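# Hang scaffold bracket on post ring at red-marked hole

## Task

Mount the scaffold bracket on the post's ring at the hole carrying the red mark: slide its jaws fully onto the ring and drive its wedge down through that hole until it stops. At the end the bracket must be supported by the ring only, touching neither the table nor anything else on it, with its tube sticking out radially from the post. The post is loose on the table and must finish upright at its original spot. Nothing may rely on the robot holding it in place when the job is declared complete.

## Robot and tools

Robot: two 7-joint arms, left_arm and right_arm, each ending in a parallel two-finger gripper. Each gripper's fingers extend along its own +z axis and open and close along its y axis. Cameras: cam_left_wrist and cam_right_wrist, both 896x504, one on each wrist.

Scene frame (shared by both arms): origin on the table surface midway between the arms, +z up, +x out over the table, left_arm on the +y side. The names left and right refer to the arms, not to image sides. Positions are in metres, orientations are quaternions in w,x,y,z order.

Tool execute_actions, argument actions: a list holding one action, one wait, or nothing. Optional pictures (true/false) decides whether camera images come back; by default they do.
- Empty list {"actions": []}: no command, just a fresh state report.
- Action {"rows": [...], "steps": n}: n is 1 to 15 control steps of 1/30 s each, default 15. Each row is used for one step; if rows run out, the last row keeps repeating. Up to 15 rows.
- Wait {"steps": n} with no rows: n up to 300; returns once n steps have elapsed since the previous result, with your thinking time counted in.
A refused call moves nothing.

Row layout: one flat list of exactly 18 numbers covering both arms, even if only one moves. Numbers 1-7: left_arm joint targets; 8: left gripper position; 9: left gripper speed; 10-16: right_arm joint targets; 17: right gripper position; 18: right gripper speed. Joint targets are absolute angles in radians, in the same convention as the Joint positions line, in column order waist, shoulder, upper arm roll, elbow, forearm roll, wrist pitch, wrist roll. Stated ranges: waist, upper arm roll, forearm roll and wrist roll -69.115 to 69.115; shoulder -2.250 to 2.250; elbow -2.580 to 2.580; wrist pitch -2.100 to 2.100. True ends may differ by up to 0.013 rad. A call is refused if a target exceeds a stated end by more than 0.013 and lies further out than the current angle. A target beyond the real end is clipped there, reported as "joint sent to its limit" (possibly referring to a previous action); silence does not prove more room exists.

Gripper numbers are absolute commands in [-1, 1]. Position: +1 = 85 mm open, 0 ≈ 41 mm, about -0.8 = pads touching, -1 = close until blocked. Speed: -1 ≈ 20 mm/s, 0 ≈ 85 mm/s, +1 ≈ 150 mm/s. Grip force is set by the arm (roughly 190-235 N per pad), not by you. For a firm grasp send -1 and keep sending it. For a gentle grasp open first, then command a position a little narrower than the object. To release, command wider than the object. To keep a gripper unchanged, resend its previous two numbers; a 0 is a real command. Fingers stay put until the position changes by 0.01 or more, but may re-close on their own if the object slips or is lost. Closing pushes fingertips about 13 mm further out, so allow clearance above surfaces.

Motion limits: each joint's sent target stays within 0.304 rad (waist, shoulder, upper arm roll, elbow) or 0.266 rad (forearm roll, wrist pitch, wrist roll) of its measured angle, and targets are scaled back if they would move the gripper more than 70 mm from where it is. Joints are speed and acceleration limited and coordinated, so big moves need several calls; an arm may not have arrived when the result returns. The arms keep heading to the last row's target while you think, until motion settles or a step is HELD.

Result lines: left_arm: … | right_arm: … gives end_effector_position (point between closed pads; fingertips reach ~19 mm beyond when closed, ~6 mm when open) and end_effector_quat_wxyz; the printed position can be off, more so at long reach. Joint positions (rad) and Joint velocities (rad/s), one block per arm. position_measured_pct ≈ 50 − 50×finger position, 0 when fully open; stopping below about 90 short of the target means something is held or blocking, about 90 or slightly above means the pads met. "joint command not followed": the clearance check altered joint targets; the rest of the row still ran. HELD: on those steps your row was not sent, fully or partly. MOTOR HOT appears from 60 °C; at 75 °C an OVER-TEMPERATURE FAULT lets that arm sag. A torque fault (waist/shoulder/upper arm roll/elbow 50.2 N m, forearm roll/wrist pitch/wrist roll 31.6 N m, held weight included) freezes the arm for 10 s and drops the rest of the call.

zoom_image: camera (cam_left_wrist or cam_right_wrist) and region [x0, y0, x1, y1] in pixels of that camera's latest image, top-left origin, at most 504x504; returns a closer view.

show_instructions: no arguments; shows the scene's reference images.

finished_scene: scene = number of the current scene; ends and grades it irreversibly, then starts the next. Answering without any tool call ends everything.

Avoid: knocking or placing anything off the table, toppling or shifting the loose post, dropping the bracket, slamming or pressing hard, arms colliding or pushing each other, and long heavy holds that overheat motors. Expect occasional brief disturbances to held parts or loose objects. The bracket must stay in place on its own after release.

Each tool is called after ">>>" as name(argument=value, ...), one argument or row to a line, values as JSON.

Reference images:

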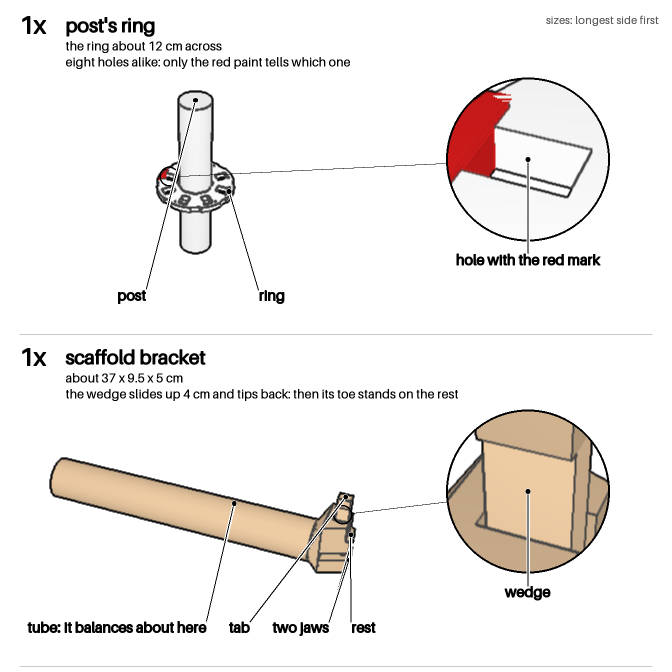

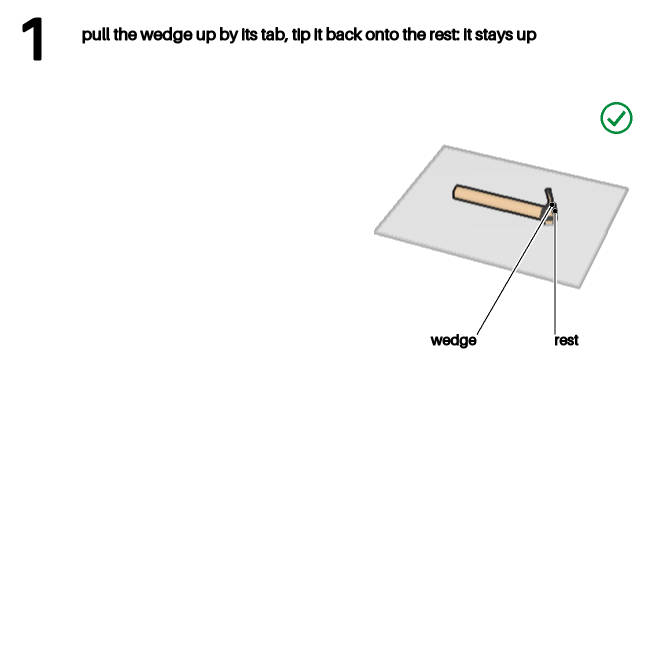

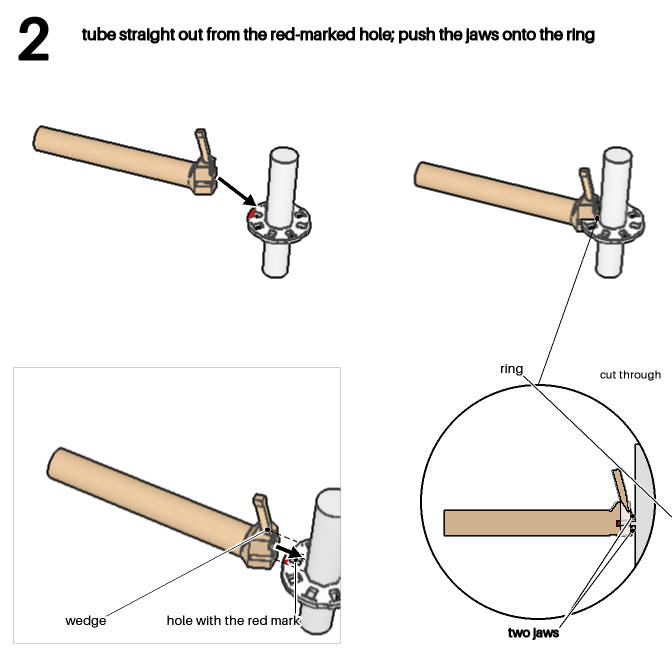

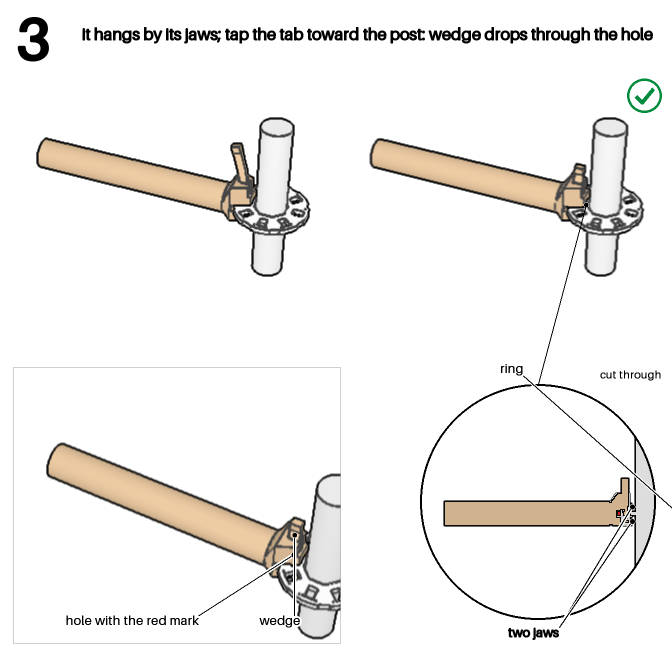

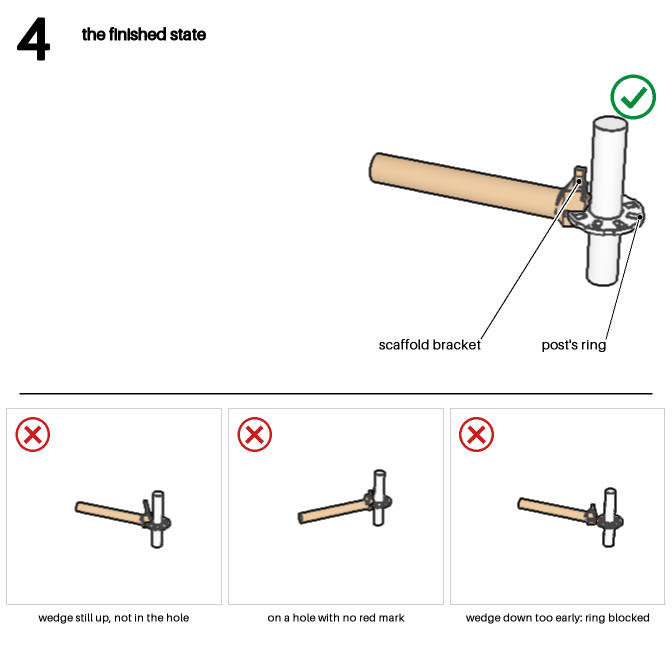

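## Session

>>> execute_actions(
  actions=[],
)

Scene clock: 0.00 s of 7800.00 s.
left_arm: end_effector_position=(+0.2276, +0.1117, +0.3038) position_measured_pct=0.0 end_effector_quat_wxyz=(+0.012, -0.209, +0.962, -0.176) | right_arm: end_effector_position=(+0.1302, -0.0903, +0.1722) position_measured_pct=0.0 end_effector_quat_wxyz=(+0.074, +0.662, -0.709, +0.232)
Joint positions: left_arm=[ 0.57  -0.241 -0.18   2.127  0.301  1.097  2.1  ] | right_arm=[-1.535  0.562 -0.017  1.674  0.26   1.345  1.479]
Joint velocities: left_arm=[ 0.     0.001 -0.    -0.001 -0.001  0.002 -0.   ] | right_arm=[-0.    -0.    -0.     0.001  0.     0.     0.   ]

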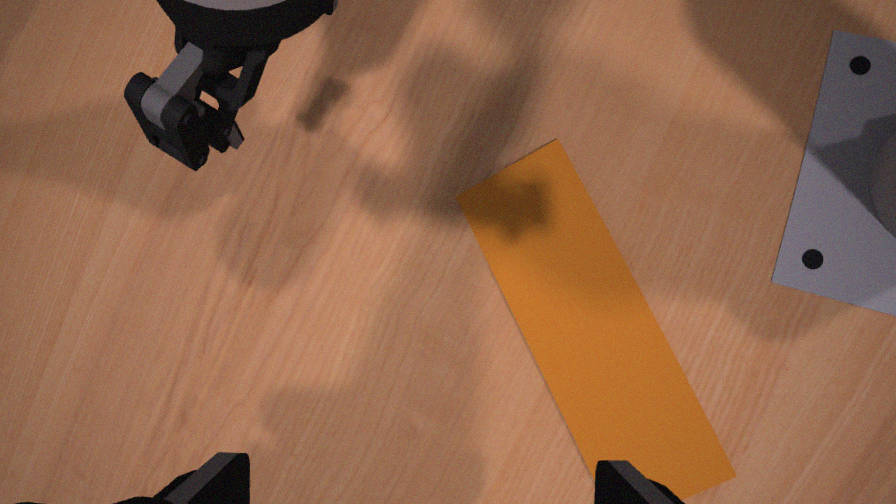

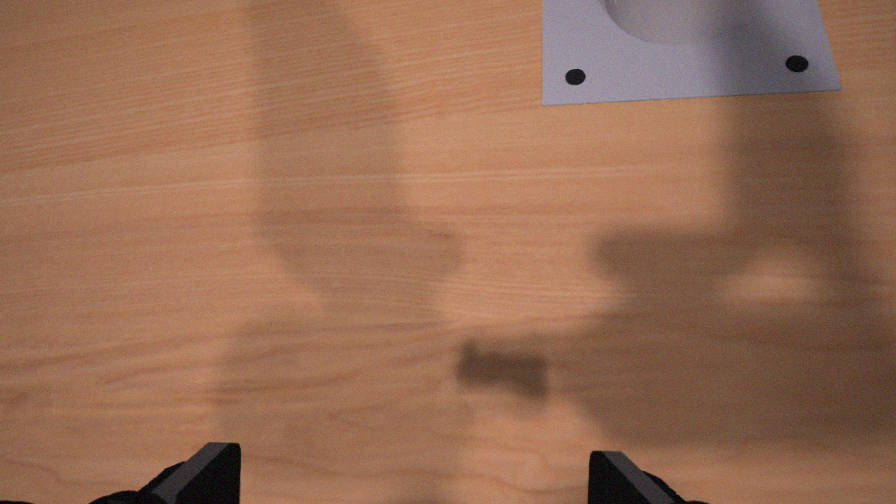

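>>> execute_actions(
  actions=[
    {"rows": [[0.173,-0.2,0,1.6,0,1.25,4.712,1,0,-0.073,-0.2,0,1.6,0,1.25,-1.571,1,0]], "steps": 15},
  ],
  pictures=false,
)

>>> execute_actions(
  actions=[
    {"steps": 90},
  ],
)

Scene clock: 64.27 s of 7800.00 s.
left_arm: end_effector_position=(+0.3280, +0.1947, +0.3914) position_measured_pct=0.0 end_effector_quat_wxyz=(+0.126, -0.358, +0.918, -0.115) | right_arm: end_effector_position=(+0.2042, -0.0765, +0.2902) position_measured_pct=0.0 end_effector_quat_wxyz=(+0.023, -0.392, +0.919, -0.027)
Joint positions: left_arm=[ 0.303 -0.212 -0.053  1.82   0.092  1.205  2.372] | right_arm=[-1.218  0.247 -0.005  1.621  0.075  1.277  1.207]
Joint velocities: left_arm=[-0.451  0.042  0.186 -0.758 -0.32   0.157  0.752] | right_arm=[ 0.708 -0.705  0.016 -0.061 -0.21  -0.076 -0.62 ]
Steps of this call (steps 1 to 90: nothing new was sent; then 60.77 s passed at rest; steps 91 to 105: all 15 steps of this action). Readings (joint positions | what the end effector reports):
91: left_arm=[0.568 -0.241 -0.180 2.126 0.301 1.097 2.101] | right_arm=[-1.534 0.561 -0.018 1.673 0.259 1.345 1.479] | left_arm position_measured_pct=0.0 | right_arm position_measured_pct=0.0
92: left_arm=[0.561 -0.240 -0.176 2.120 0.297 1.100 2.105] | right_arm=[-1.527 0.555 -0.018 1.673 0.254 1.343 1.475] | left_arm position_measured_pct=0.0 | right_arm position_measured_pct=0.0
94: left_arm=[0.530 -0.235 -0.161 2.093 0.274 1.114 2.128] | right_arm=[-1.496 0.525 -0.018 1.666 0.231 1.334 1.452] | left_arm position_measured_pct=0.0 | right_arm position_measured_pct=0.0
98: left_arm=[0.429 -0.224 -0.108 1.995 0.189 1.158 2.216] | right_arm=[-1.390 0.419 -0.011 1.643 0.152 1.305 1.359] | left_arm position_measured_pct=0.0 | right_arm position_measured_pct=0.0
105: the state above

Scene clock: 67.27 s of 7800.00 s.
left_arm: end_effector_position=(+0.3804, +0.2455, +0.4762) position_measured_pct=0.0 end_effector_quat_wxyz=(-0.000, +0.970, -0.000, +0.243) | right_arm: end_effector_position=(+0.3695, -0.4497, +0.4762) position_measured_pct=0.0 end_effector_quat_wxyz=(+0.000, +0.970, -0.000, +0.243)
Joint positions: left_arm=[ 0.173 -0.2    0.     1.6    0.     1.25   4.712] | right_arm=[-0.073 -0.2    0.     1.6   -0.     1.25  -1.571]
Joint velocities: left_arm=[-0.    -0.    -0.    -0.     0.001 -0.001  0.   ] | right_arm=[ 0.001  0.    -0.    -0.001  0.    -0.    -0.004]
Steps of this call (steps 1 to 90: the robot went on to your last target). Readings (joint positions | what the end effector reports):
1: left_arm=[0.288 -0.210 -0.047 1.794 0.082 1.210 2.398] | right_arm=[-1.194 0.224 -0.005 1.619 0.068 1.274 1.187] | left_arm position_measured_pct=0.0 | right_arm position_measured_pct=0.0
2: left_arm=[0.273 -0.209 -0.041 1.769 0.071 1.215 2.427] | right_arm=[-1.171 0.201 -0.004 1.617 0.062 1.272 1.166] | left_arm position_measured_pct=0.0 | right_arm position_measured_pct=0.0
4: left_arm=[0.243 -0.206 -0.029 1.719 0.050 1.226 2.498] | right_arm=[-1.124 0.154 -0.003 1.614 0.052 1.268 1.125] | left_arm position_measured_pct=0.0 | right_arm position_measured_pct=0.0
8: left_arm=[0.203 -0.203 -0.011 1.646 0.019 1.240 2.659] | right_arm=[-1.032 0.063 -0.002 1.610 0.036 1.263 1.045] | left_arm position_measured_pct=0.0 | right_arm position_measured_pct=0.0
90: the state above

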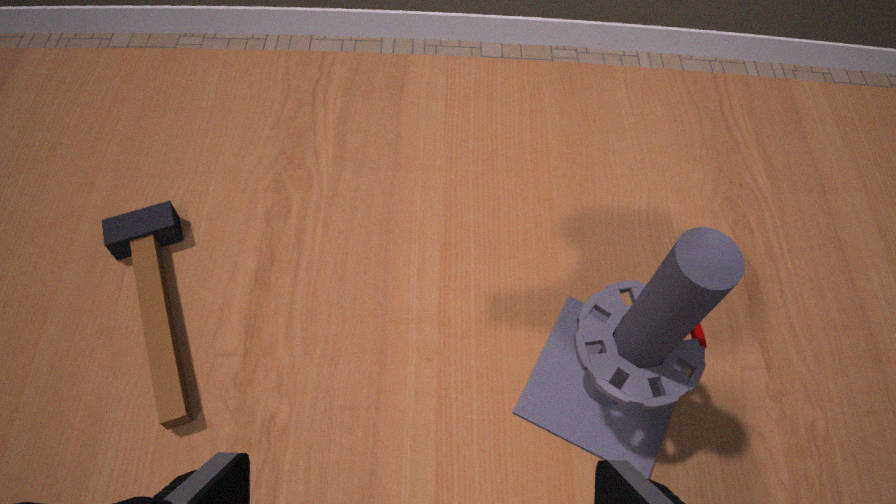

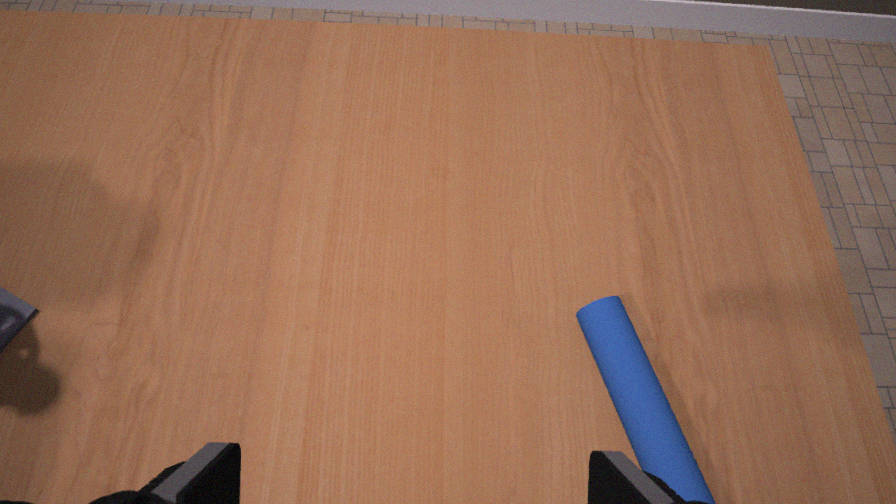

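>>> execute_actions(
  actions=[
    {"rows": [[0.48,0.5765,0,0.7574,0,1.8077,4.712,1,0,0.55,0.187,0,1.665,0,1.29,-1.571,1,0]], "steps": 15},
  ],
  pictures=false,
)

>>> execute_actions(
  actions=[
    {"steps": 40},
  ],
)

Scene clock: 86.70 s of 7800.00 s.
left_arm: end_effector_position=(+0.4269, +0.1361, +0.4389) position_measured_pct=0.0 end_effector_quat_wxyz=(+0.008, +0.990, -0.126, +0.065) | right_arm: end_effector_position=(+0.3582, -0.5622, +0.3593) position_measured_pct=0.0 end_effector_quat_wxyz=(+0.012, +0.985, -0.149, +0.084)
Joint positions: left_arm=[0.426 0.213 0.    1.194 0.    1.603 4.712] | right_arm=[ 0.227  0.052 -0.001  1.643 -0.     1.277 -1.571]
Joint velocities: left_arm=[ 0.323  1.213  0.002 -1.215  0.002  1.039  0.   ] | right_arm=[ 0.792  0.423  0.001  0.068  0.001  0.041 -0.001]
Steps of this call (steps 1 to 15: the robot went on to your last target; steps 16 to 90: nothing new was sent; then 15.93 s passed at rest; steps 91 to 105: all 15 steps of this action). Readings (joint positions | what the end effector reports):
91: left_arm=[0.175 -0.198 -0.000 1.599 -0.000 1.251 4.712] | right_arm=[-0.071 -0.199 -0.000 1.600 -0.000 1.250 -1.571] | left_arm position_measured_pct=0.0 | right_arm position_measured_pct=0.0
92: left_arm=[0.182 -0.192 -0.001 1.593 -0.001 1.256 4.712] | right_arm=[-0.064 -0.192 -0.001 1.601 -0.001 1.251 -1.571] | left_arm position_measured_pct=0.0 | right_arm position_measured_pct=0.0
94: left_arm=[0.213 -0.161 -0.002 1.565 -0.001 1.279 4.712] | right_arm=[-0.033 -0.163 -0.002 1.606 -0.001 1.254 -1.571] | left_arm position_measured_pct=0.0 | right_arm position_measured_pct=0.0
98: left_arm=[0.312 -0.045 -0.000 1.452 0.000 1.377 4.712] | right_arm=[0.056 -0.074 -0.001 1.623 -0.000 1.264 -1.571] | left_arm position_measured_pct=0.0 | right_arm position_measured_pct=0.0
105: the state above

Scene clock: 88.03 s of 7800.00 s.
left_arm: end_effector_position=(+0.5097, +0.0850, +0.4000) position_measured_pct=0.0 end_effector_quat_wxyz=(-0.000, +0.988, -0.153, -0.000) | right_arm: end_effector_position=(+0.2904, -0.6668, +0.2997) position_measured_pct=0.0 end_effector_quat_wxyz=(-0.000, +0.952, -0.307, -0.000)
Joint positions: left_arm=[0.48  0.577 0.    0.757 0.    1.808 4.712] | right_arm=[ 0.55   0.187  0.     1.665  0.     1.29  -1.571]
Joint velocities: left_arm=[ 0.     0.001  0.    -0.     0.001 -0.001  0.001] | right_arm=[-0.  0. -0.  0.  0. -0. -0.]
Steps of this call (steps 1 to 30: the robot went on to your last target; steps 31 to 40: nothing new was sent). Readings (joint positions | what the end effector reports):
1: left_arm=[0.436 0.253 0.000 1.154 0.000 1.637 4.712] | right_arm=[0.253 0.065 -0.001 1.646 -0.000 1.278 -1.571] | left_arm position_measured_pct=0.0 | right_arm position_measured_pct=0.0
2: left_arm=[0.445 0.292 0.000 1.114 0.000 1.667 4.712] | right_arm=[0.281 0.078 -0.001 1.648 -0.000 1.279 -1.571] | left_arm position_measured_pct=0.0 | right_arm position_measured_pct=0.0
4: left_arm=[0.457 0.365 0.000 1.039 0.000 1.715 4.712] | right_arm=[0.336 0.101 -0.001 1.651 -0.000 1.281 -1.571] | left_arm position_measured_pct=0.0 | right_arm position_measured_pct=0.0
8: left_arm=[0.471 0.482 0.000 0.890 0.000 1.773 4.712] | right_arm=[0.446 0.146 -0.000 1.658 -0.000 1.286 -1.571] | left_arm position_measured_pct=0.0 | right_arm position_measured_pct=0.0
40: the state above
All arms were judged still, so your last target was given up. Only a new action makes them travel on or press farther. Fingers that are still opening or closing keep moving.

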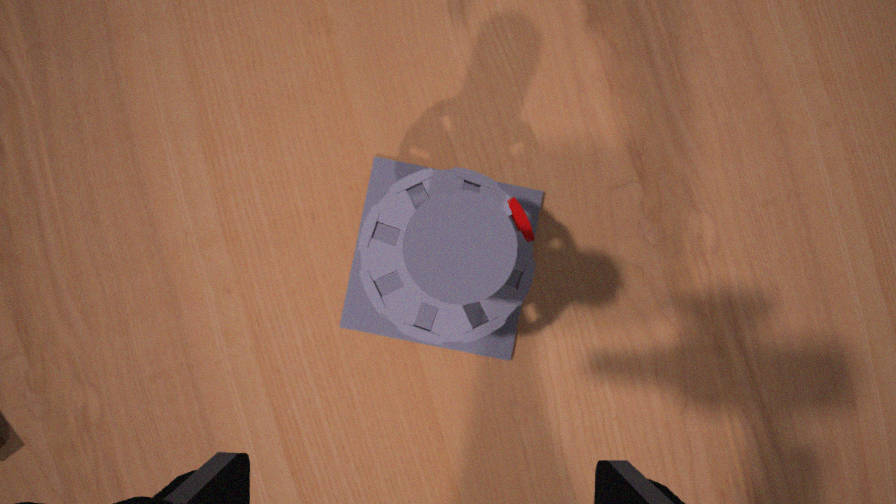

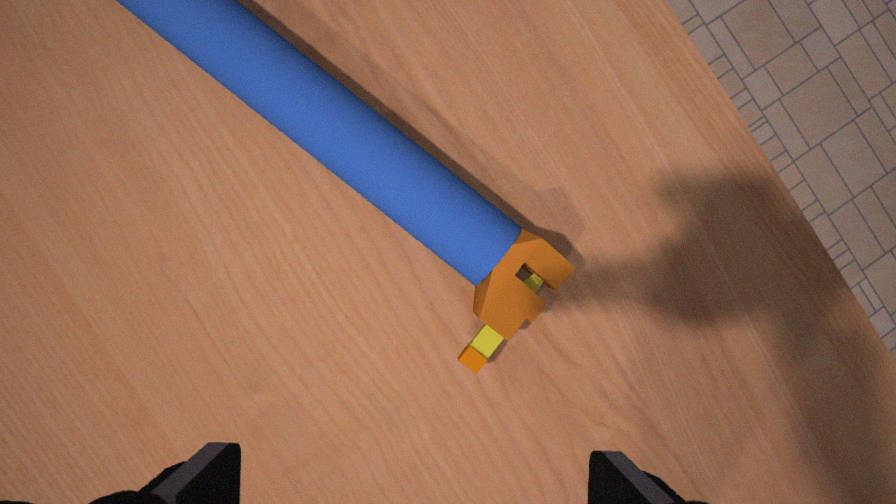

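>>> zoom_image(
  camera="cam_right_wrist",
  region=[430, 200, 610, 390],
)

>>> zoom_image(
  camera="cam_left_wrist",
  region=[330, 140, 570, 370],
)

Region (430, 200, 610, 390) of cam_right_wrist's 896x504 image, scaled by 2.653; it fills the left 477 columns of this view, and the rest is white.

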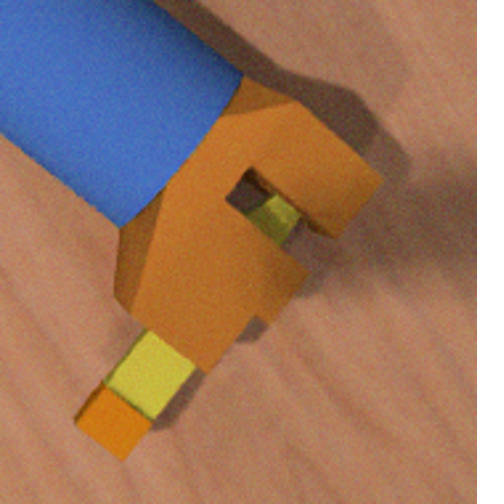

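Region (330, 140, 570, 370) of cam_left_wrist's 896x504 image, scaled by 2.100; it fills the top 483 rows of this view, and the rest is white.

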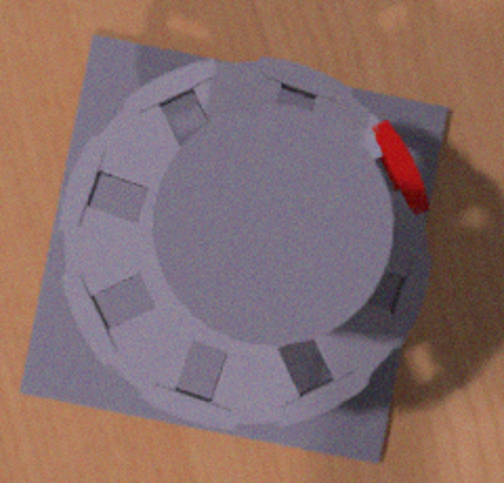

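>>> execute_actions(
  actions=[
    {"rows": [[0.5,0.0,0,1.5,0,1.4,3.628,1,0,0.6483,0.4666,0,2.0199,0,0.6551,-2.1253,1,0]], "steps": 15},
  ],
  pictures=false,
)

>>> execute_actions(
  actions=[
    {"steps": 30},
  ],
)

Scene clock: 137.03 s of 7800.00 s.
left_arm: end_effector_position=(+0.4451, +0.0966, +0.4774) position_measured_pct=0.0 end_effector_quat_wxyz=(-0.004, +0.926, -0.340, +0.164) | right_arm: end_effector_position=(+0.2388, -0.6618, +0.1436) position_measured_pct=0.0 end_effector_quat_wxyz=(-0.016, +0.868, -0.490, -0.083)
Joint positions: left_arm=[0.498 0.152 0.    1.19  0.    1.471 4.333] | right_arm=[ 0.627  0.407  0.     1.941  0.     0.962 -1.898]
Joint velocities: left_arm=[ 0.015 -0.832 -0.     1.139  0.    -0.496 -1.01 ] | right_arm=[ 0.13   0.386  0.004  0.546  0.001 -1.206 -1.215]
Steps of this call (steps 1 to 90: nothing new was sent; then 45.50 s passed at rest; steps 91 to 105: all 15 steps of this action). Readings (joint positions | what the end effector reports):
91: left_arm=[0.480 0.575 -0.000 0.759 -0.000 1.807 4.711] | right_arm=[0.551 0.188 -0.000 1.666 -0.000 1.289 -1.572] | left_arm position_measured_pct=0.0 | right_arm position_measured_pct=0.0
92: left_arm=[0.480 0.569 -0.000 0.765 -0.000 1.802 4.707] | right_arm=[0.553 0.194 -0.000 1.671 -0.000 1.285 -1.576] | left_arm position_measured_pct=0.0 | right_arm position_measured_pct=0.0
94: left_arm=[0.482 0.539 -0.000 0.793 -0.000 1.778 4.684] | right_arm=[0.563 0.221 -0.001 1.697 -0.000 1.261 -1.599] | left_arm position_measured_pct=0.0 | right_arm position_measured_pct=0.0
98: left_arm=[0.490 0.414 -0.000 0.915 -0.000 1.672 4.578] | right_arm=[0.588 0.292 -0.000 1.786 -0.000 1.182 -1.678] | left_arm position_measured_pct=0.0 | right_arm position_measured_pct=0.0
105: the state above

Scene clock: 138.03 s of 7800.00 s.
left_arm: end_effector_position=(+0.3668, +0.1221, +0.4255) position_measured_pct=0.0 end_effector_quat_wxyz=(-0.045, +0.756, -0.644, +0.112) | right_arm: end_effector_position=(+0.2657, -0.6949, +0.1000) position_measured_pct=0.0 end_effector_quat_wxyz=(+0.000, +0.803, -0.596, -0.000)
Joint positions: left_arm=[0.5   0.    0.    1.5   0.    1.4   3.628] | right_arm=[ 0.648  0.467  0.     2.02   0.     0.655 -2.125]
Joint velocities: left_arm=[-0.     0.    -0.    -0.001  0.     0.    -0.001] | right_arm=[ 0.     0.     0.    -0.001 -0.    -0.001 -0.   ]
Steps of this call (steps 1 to 30: the robot went on to your last target). Readings (joint positions | what the end effector reports):
1: left_arm=[0.498 0.126 0.000 1.228 0.000 1.456 4.299] | right_arm=[0.631 0.419 0.000 1.958 0.000 0.922 -1.938] | left_arm position_measured_pct=0.0 | right_arm position_measured_pct=0.0
2: left_arm=[0.499 0.104 0.000 1.265 0.000 1.444 4.267] | right_arm=[0.635 0.429 0.000 1.972 0.000 0.881 -1.975] | left_arm position_measured_pct=0.0 | right_arm position_measured_pct=0.0
4: left_arm=[0.499 0.069 0.000 1.335 0.000 1.428 4.197] | right_arm=[0.640 0.444 0.000 1.993 0.000 0.800 -2.037] | left_arm position_measured_pct=0.0 | right_arm position_measured_pct=0.0
8: left_arm=[0.500 0.028 0.000 1.438 0.000 1.411 4.035] | right_arm=[0.647 0.463 0.000 2.016 0.000 0.675 -2.115] | left_arm position_measured_pct=0.0 | right_arm position_measured_pct=0.0
30: the state above

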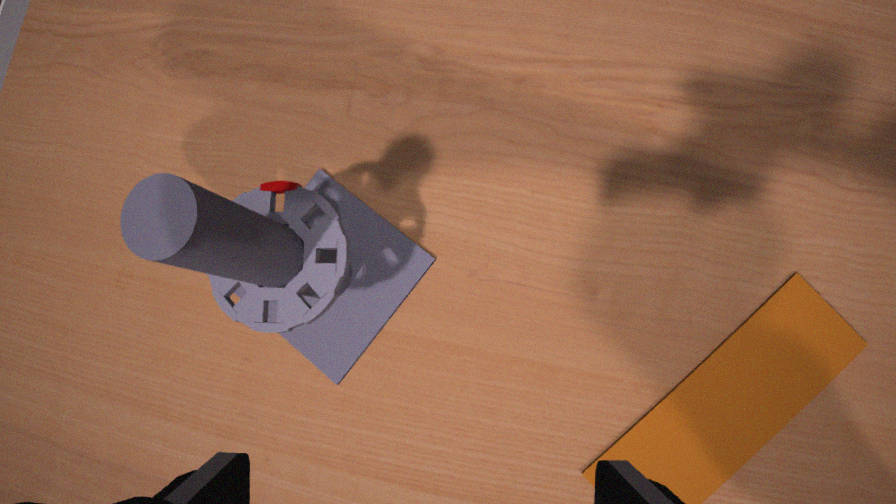

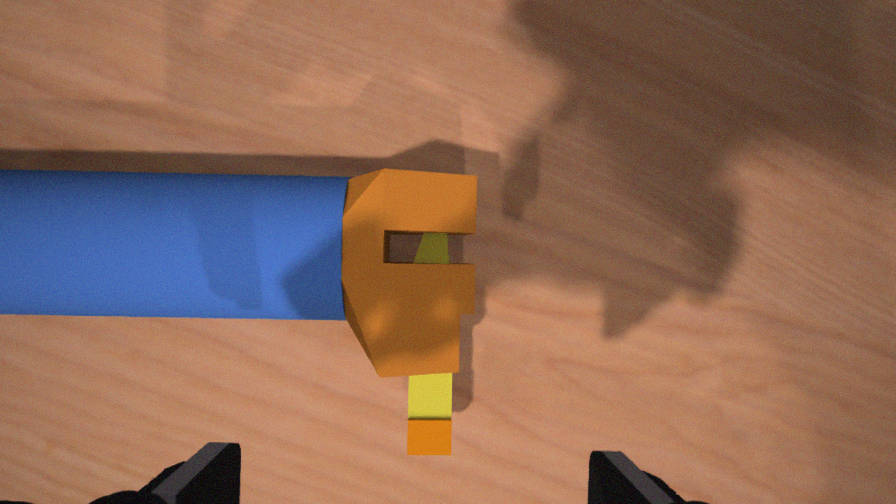

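>>> execute_actions(
  actions=[
    {"rows": [[0.5,0.0,0,1.5,0,1.4,3.628,1,0,0.6586,0.6043,0,2.0777,0,0.4596,-2.115,0,0.5]], "steps": 15},
  ],
  pictures=false,
)

>>> execute_actions(
  actions=[
    {"steps": 10},
  ],
)

Scene clock: 146.10 s of 7800.00 s.
left_arm: end_effector_position=(+0.3668, +0.1221, +0.4256) position_measured_pct=0.0 end_effector_quat_wxyz=(-0.045, +0.756, -0.644, +0.112) | right_arm: end_effector_position=(+0.2617, -0.6964, +0.0389) position_measured_pct=48.0 end_effector_quat_wxyz=(+0.000, +0.803, -0.596, +0.001)
Joint positions: left_arm=[0.5   0.    0.    1.5   0.    1.4   3.628] | right_arm=[ 0.658  0.602  0.     2.078  0.     0.46  -2.115]
Joint velocities: left_arm=[-0.    -0.     0.    -0.     0.001 -0.    -0.   ] | right_arm=[ 0.002  0.021  0.     0.003  0.    -0.004 -0.002]
Steps of this call (steps 1 to 15: the robot went on to your last target; steps 16 to 90: nothing new was sent; then 4.57 s passed at rest; steps 91 to 105: all 15 steps of this action). Readings (joint positions | what the end effector reports):
91: left_arm=[0.500 0.000 -0.000 1.500 -0.000 1.400 3.628] | right_arm=[0.648 0.468 -0.000 2.020 -0.000 0.654 -2.125] | left_arm position_measured_pct=0.0 | right_arm position_measured_pct=0.0
92: left_arm=[0.500 0.000 0.000 1.500 0.000 1.400 3.628] | right_arm=[0.649 0.475 -0.000 2.022 -0.000 0.647 -2.125] | left_arm position_measured_pct=0.0 | right_arm position_measured_pct=0.8
94: left_arm=[0.500 0.000 0.000 1.500 0.000 1.400 3.628] | right_arm=[0.651 0.504 -0.000 2.033 -0.000 0.609 -2.123] | left_arm position_measured_pct=0.0 | right_arm position_measured_pct=6.3
98: left_arm=[0.500 0.000 0.000 1.500 0.000 1.400 3.628] | right_arm=[0.657 0.581 0.000 2.068 0.000 0.493 -2.117] | left_arm position_measured_pct=0.0 | right_arm position_measured_pct=22.2
105: the state above

Scene clock: 146.43 s of 7800.00 s.
left_arm: end_effector_position=(+0.3668, +0.1221, +0.4256) position_measured_pct=0.0 end_effector_quat_wxyz=(-0.045, +0.756, -0.644, +0.112) | right_arm: end_effector_position=(+0.2612, -0.6961, +0.0381) position_measured_pct=49.6 end_effector_quat_wxyz=(+0.000, +0.803, -0.596, +0.000)
Joint positions: left_arm=[0.5   0.    0.    1.5   0.    1.4   3.628] | right_arm=[ 0.659  0.604  0.     2.078  0.     0.46  -2.115]
Joint velocities: left_arm=[-0.     0.002  0.     0.001 -0.    -0.     0.001] | right_arm=[ 0.001  0.001 -0.    -0.001 -0.     0.     0.   ]
Steps of this call (steps 1 to 10: the robot went on to your last target). Readings (joint positions | what the end effector reports):
1: left_arm=[0.500 0.000 0.000 1.500 0.000 1.400 3.628] | right_arm=[0.658 0.603 0.000 2.078 0.000 0.460 -2.115] | left_arm position_measured_pct=0.0 | right_arm position_measured_pct=48.8
2: left_arm=[0.500 0.000 0.000 1.500 0.000 1.400 3.628] | right_arm=[0.658 0.603 0.000 2.078 0.000 0.460 -2.115] | left_arm position_measured_pct=0.0 | right_arm position_measured_pct=49.2
4: left_arm=[0.500 0.000 0.000 1.500 0.000 1.400 3.628] | right_arm=[0.659 0.604 0.000 2.078 0.000 0.460 -2.115] | left_arm position_measured_pct=0.0 | right_arm position_measured_pct=49.6
8: left_arm=[0.500 0.000 0.000 1.500 0.000 1.400 3.628] | right_arm=[0.659 0.604 0.000 2.078 0.000 0.460 -2.115] | left_arm position_measured_pct=0.0 | right_arm position_measured_pct=49.6
10: the state above

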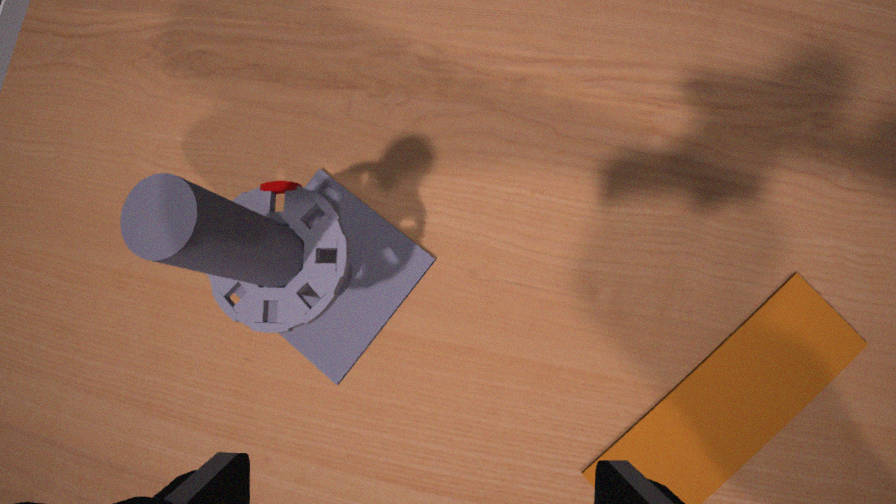

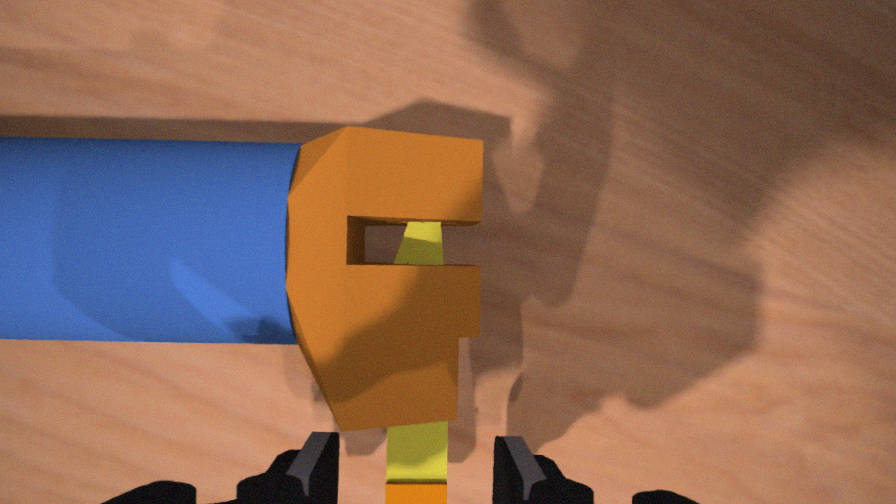

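>>> execute_actions(
  actions=[
    {"rows": [[0.5,0.0,0,1.5,0,1.4,3.628,1,0,0.6586,0.6043,0,2.0777,0,0.4596,-2.115,-0.6,0]], "steps": 15},
  ],
)

Scene clock: 151.20 s of 7800.00 s.
left_arm: end_effector_position=(+0.3668, +0.1221, +0.4256) position_measured_pct=0.0 end_effector_quat_wxyz=(-0.045, +0.756, -0.644, +0.112) | right_arm: end_effector_position=(+0.2616, -0.6961, +0.0382) position_measured_pct=76.6 end_effector_quat_wxyz=(-0.000, +0.803, -0.596, +0.000)
Joint positions: left_arm=[0.5   0.    0.    1.5   0.    1.4   3.628] | right_arm=[ 0.658  0.604 -0.     2.077 -0.     0.459 -2.115]
Joint velocities: left_arm=[ 0.    -0.002 -0.    -0.    -0.     0.     0.   ] | right_arm=[ 0.001  0.     0.     0.    -0.     0.001 -0.002]
Steps of this call (steps 1 to 15: the robot went on to your last target; steps 16 to 90: nothing new was sent; then 1.27 s passed at rest; steps 91 to 105: all 15 steps of this action). Readings (joint positions | what the end effector reports):
91: left_arm=[0.500 0.000 0.000 1.500 -0.000 1.400 3.628] | right_arm=[0.659 0.604 0.000 2.078 -0.000 0.460 -2.115] | left_arm position_measured_pct=0.0 | right_arm position_measured_pct=49.6
92: left_arm=[0.500 0.000 0.000 1.500 -0.000 1.400 3.628] | right_arm=[0.659 0.604 0.000 2.078 0.000 0.460 -2.115] | left_arm position_measured_pct=0.0 | right_arm position_measured_pct=50.4
94: left_arm=[0.500 0.000 0.000 1.500 0.000 1.400 3.628] | right_arm=[0.659 0.604 0.000 2.078 -0.000 0.460 -2.115] | left_arm position_measured_pct=0.0 | right_arm position_measured_pct=54.4
98: left_arm=[0.500 0.000 0.000 1.500 0.000 1.400 3.628] | right_arm=[0.659 0.604 0.000 2.078 0.000 0.460 -2.115] | left_arm position_measured_pct=0.0 | right_arm position_measured_pct=65.9
105: the state above

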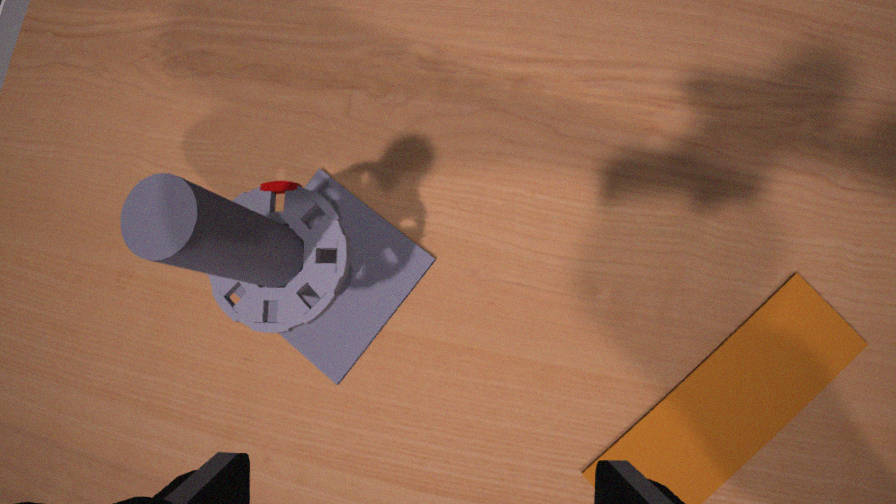

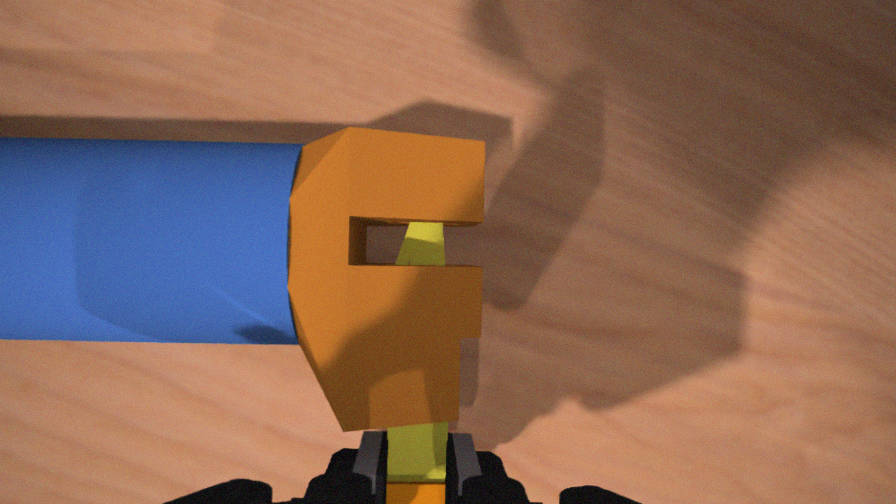

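>>> execute_actions(
  actions=[
    {"rows": [[0.5,0.0,0,1.5,0,1.4,3.628,1,0,0.6529,0.6001,0,2.0892,0,0.4523,-2.1207,-0.6,0],[0.5,0.0,0,1.5,0,1.4,3.628,1,0,0.6529,0.6001,0,2.0892,0,0.4523,-2.1207,-0.6,0],[0.5,0.0,0,1.5,0,1.4,3.628,1,0,0.6471,0.5960,0,2.1006,0,0.4450,-2.1265,-0.6,0],[0.5,0.0,0,1.5,0,1.4,3.628,1,0,0.6471,0.5960,0,2.1006,0,0.4450,-2.1265,-0.6,0],[0.5,0.0,0,1.5,0,1.4,3.628,1,0,0.6414,0.5918,0,2.1121,0,0.4377,-2.1322,-0.6,0],[0.5,0.0,0,1.5,0,1.4,3.628,1,0,0.6414,0.5918,0,2.1121,0,0.4377,-2.1322,-0.6,0],[0.5,0.0,0,1.5,0,1.4,3.628,1,0,0.6356,0.5877,0,2.1235,0,0.4304,-2.138,-0.6,0],[0.5,0.0,0,1.5,0,1.4,3.628,1,0,0.6356,0.5877,0,2.1235,0,0.4304,-2.138,-0.6,0],[0.5,0.0,0,1.5,0,1.4,3.628,1,0,0.6299,0.5835,0,2.135,0,0.4231,-2.1437,-0.6,0]], "steps": 15},
  ],
)

Scene clock: 160.53 s of 7800.00 s.
left_arm: end_effector_position=(+0.3668, +0.1221, +0.4256) position_measured_pct=0.0 end_effector_quat_wxyz=(-0.045, +0.756, -0.644, +0.112) | right_arm: end_effector_position=(+0.2558, -0.6778, +0.0380) position_measured_pct=76.6 end_effector_quat_wxyz=(-0.000, +0.803, -0.596, +0.000)
Joint positions: left_arm=[0.5   0.    0.    1.5   0.    1.4   3.628] | right_arm=[ 0.631  0.584 -0.     2.133 -0.     0.424 -2.143]
Joint velocities: left_arm=[ 0.    -0.001 -0.    -0.     0.     0.001 -0.   ] | right_arm=[-0.013 -0.007  0.001  0.021  0.    -0.013 -0.007]
Steps of this call (steps 1 to 15: the robot went on to your last target; steps 16 to 90: nothing new was sent; then 5.83 s passed at rest; steps 91 to 105: all 15 steps of this action). Readings (joint positions | what the end effector reports):
91: left_arm=[0.500 0.000 0.000 1.500 0.000 1.400 3.628] | right_arm=[0.658 0.603 -0.000 2.078 -0.000 0.459 -2.115] | left_arm position_measured_pct=0.0 | right_arm position_measured_pct=76.6
92: left_arm=[0.500 0.000 0.000 1.500 0.000 1.400 3.628] | right_arm=[0.656 0.602 0.000 2.082 0.000 0.457 -2.117] | left_arm position_measured_pct=0.0 | right_arm position_measured_pct=76.6
94: left_arm=[0.500 0.000 0.000 1.500 0.000 1.400 3.628] | right_arm=[0.652 0.600 0.000 2.089 0.000 0.452 -2.121] | left_arm position_measured_pct=0.0 | right_arm position_measured_pct=76.6
98: left_arm=[0.500 0.000 0.000 1.500 0.000 1.400 3.628] | right_arm=[0.642 0.592 0.000 2.110 0.000 0.439 -2.131] | left_arm position_measured_pct=0.0 | right_arm position_measured_pct=76.6
105: the state above

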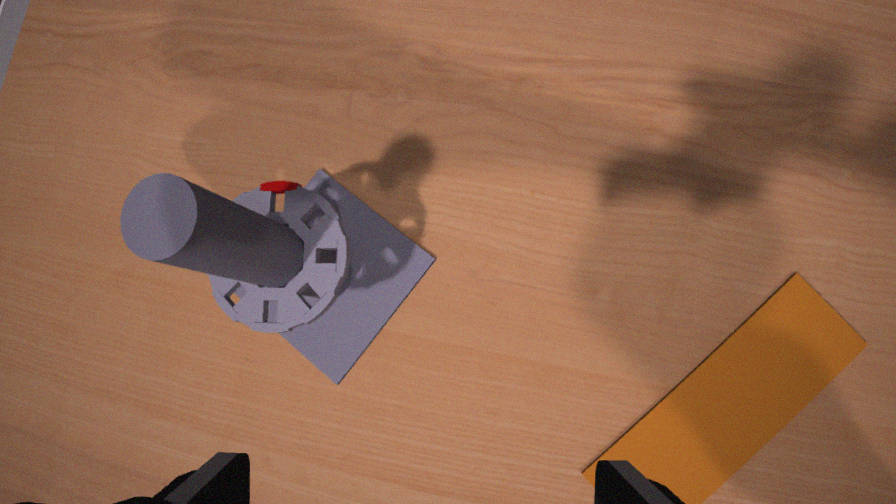

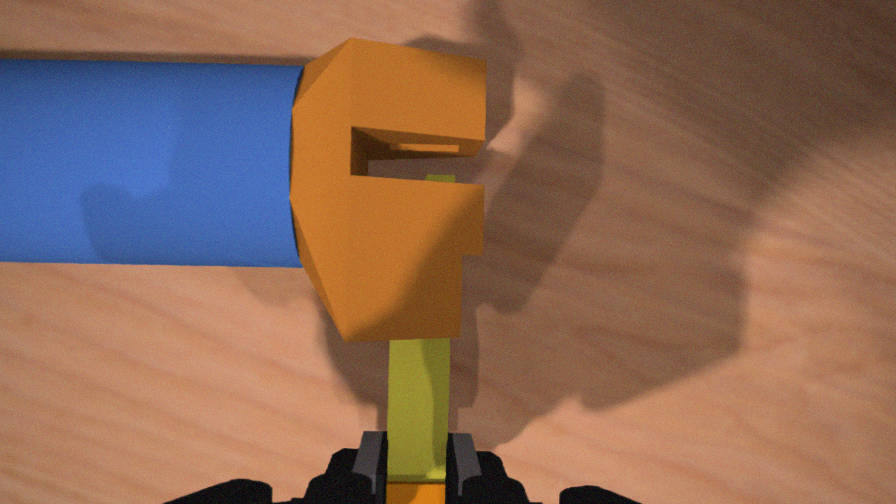

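>>> execute_actions(
  actions=[
    {"rows": [[0.5,0.0,0,1.5,0,1.4,3.628,1,0,0.6234,0.5794,0,2.1465,0,0.4157,-2.1502,-0.6,0],[0.5,0.0,0,1.5,0,1.4,3.628,1,0,0.6234,0.5794,0,2.1465,0,0.4157,-2.1502,-0.6,0],[0.5,0.0,0,1.5,0,1.4,3.628,1,0,0.6169,0.5754,0,2.158,0,0.4083,-2.1567,-0.6,0],[0.5,0.0,0,1.5,0,1.4,3.628,1,0,0.6169,0.5754,0,2.158,0,0.4083,-2.1567,-0.6,0],[0.5,0.0,0,1.5,0,1.4,3.628,1,0,0.6105,0.5713,0,2.1694,0,0.4008,-2.1631,-0.6,0],[0.5,0.0,0,1.5,0,1.4,3.628,1,0,0.6105,0.5713,0,2.1694,0,0.4008,-2.1631,-0.6,0],[0.5,0.0,0,1.5,0,1.4,3.628,1,0,0.604,0.5673,0,2.1809,0,0.3934,-2.1696,-0.6,0],[0.5,0.0,0,1.5,0,1.4,3.628,1,0,0.604,0.5673,0,2.1809,0,0.3934,-2.1696,-0.6,0],[0.5,0.0,0,1.5,0,1.4,3.628,1,0,0.5975,0.5632,0,2.1924,0,0.386,-2.1761,-0.6,0]], "steps": 15},
  ],
)

Scene clock: 167.47 s of 7800.00 s.
left_arm: end_effector_position=(+0.3668, +0.1221, +0.4256) position_measured_pct=0.0 end_effector_quat_wxyz=(-0.045, +0.756, -0.644, +0.112) | right_arm: end_effector_position=(+0.2496, -0.6580, +0.0379) position_measured_pct=76.6 end_effector_quat_wxyz=(-0.000, +0.803, -0.596, +0.000)
Joint positions: left_arm=[0.5   0.    0.    1.5   0.    1.4   3.628] | right_arm=[ 0.599  0.564 -0.     2.191 -0.     0.387 -2.175]
Joint velocities: left_arm=[-0.     0.002  0.     0.001 -0.    -0.002  0.   ] | right_arm=[-0.012 -0.007  0.002  0.02   0.001 -0.012 -0.009]
Steps of this call (steps 1 to 15: the robot went on to your last target; steps 16 to 90: nothing new was sent; then 3.43 s passed at rest; steps 91 to 105: all 15 steps of this action). Readings (joint positions | what the end effector reports):
91: left_arm=[0.500 0.000 0.000 1.500 0.000 1.400 3.628] | right_arm=[0.629 0.583 0.000 2.136 0.000 0.422 -2.144] | left_arm position_measured_pct=0.0 | right_arm position_measured_pct=76.6
92: left_arm=[0.500 0.000 0.000 1.500 0.000 1.400 3.628] | right_arm=[0.627 0.582 0.000 2.139 0.000 0.420 -2.146] | left_arm position_measured_pct=0.0 | right_arm position_measured_pct=76.6
94: left_arm=[0.500 0.000 0.000 1.500 0.000 1.400 3.628] | right_arm=[0.623 0.579 0.000 2.147 0.000 0.415 -2.150] | left_arm position_measured_pct=0.0 | right_arm position_measured_pct=76.6
98: left_arm=[0.500 0.000 0.000 1.500 0.000 1.400 3.628] | right_arm=[0.612 0.572 0.000 2.167 0.000 0.402 -2.162] | left_arm position_measured_pct=0.0 | right_arm position_measured_pct=76.6
105: the state above

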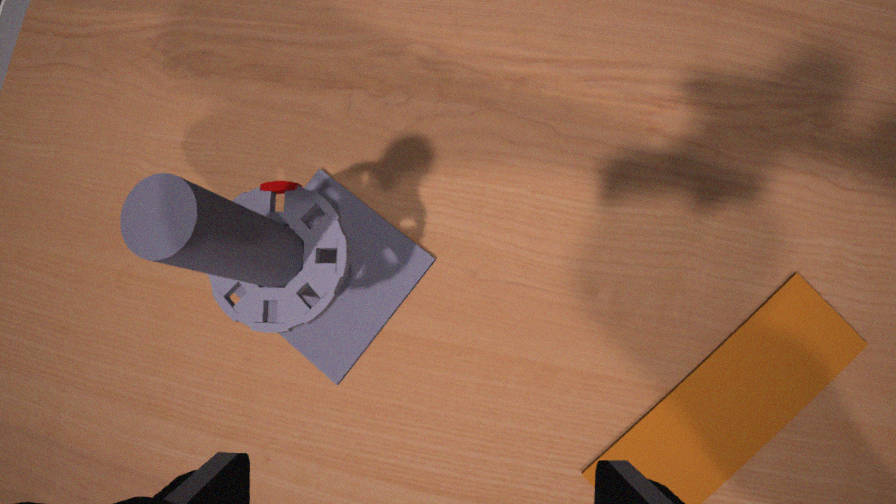

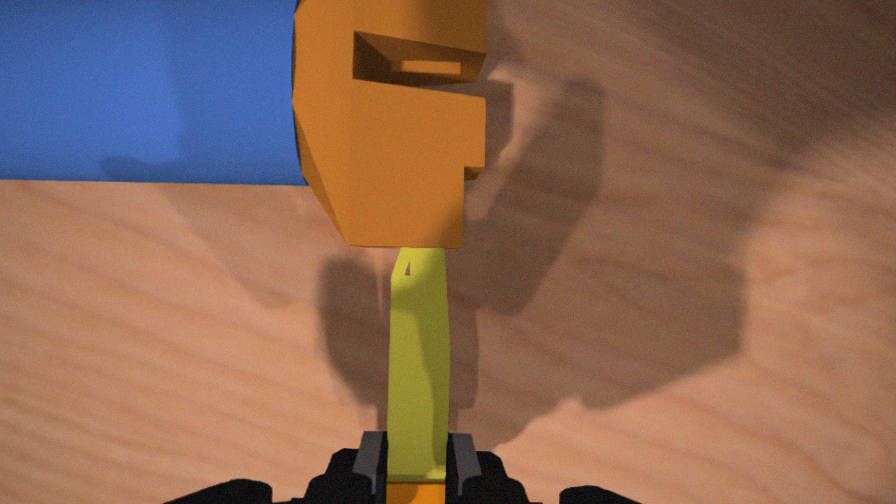

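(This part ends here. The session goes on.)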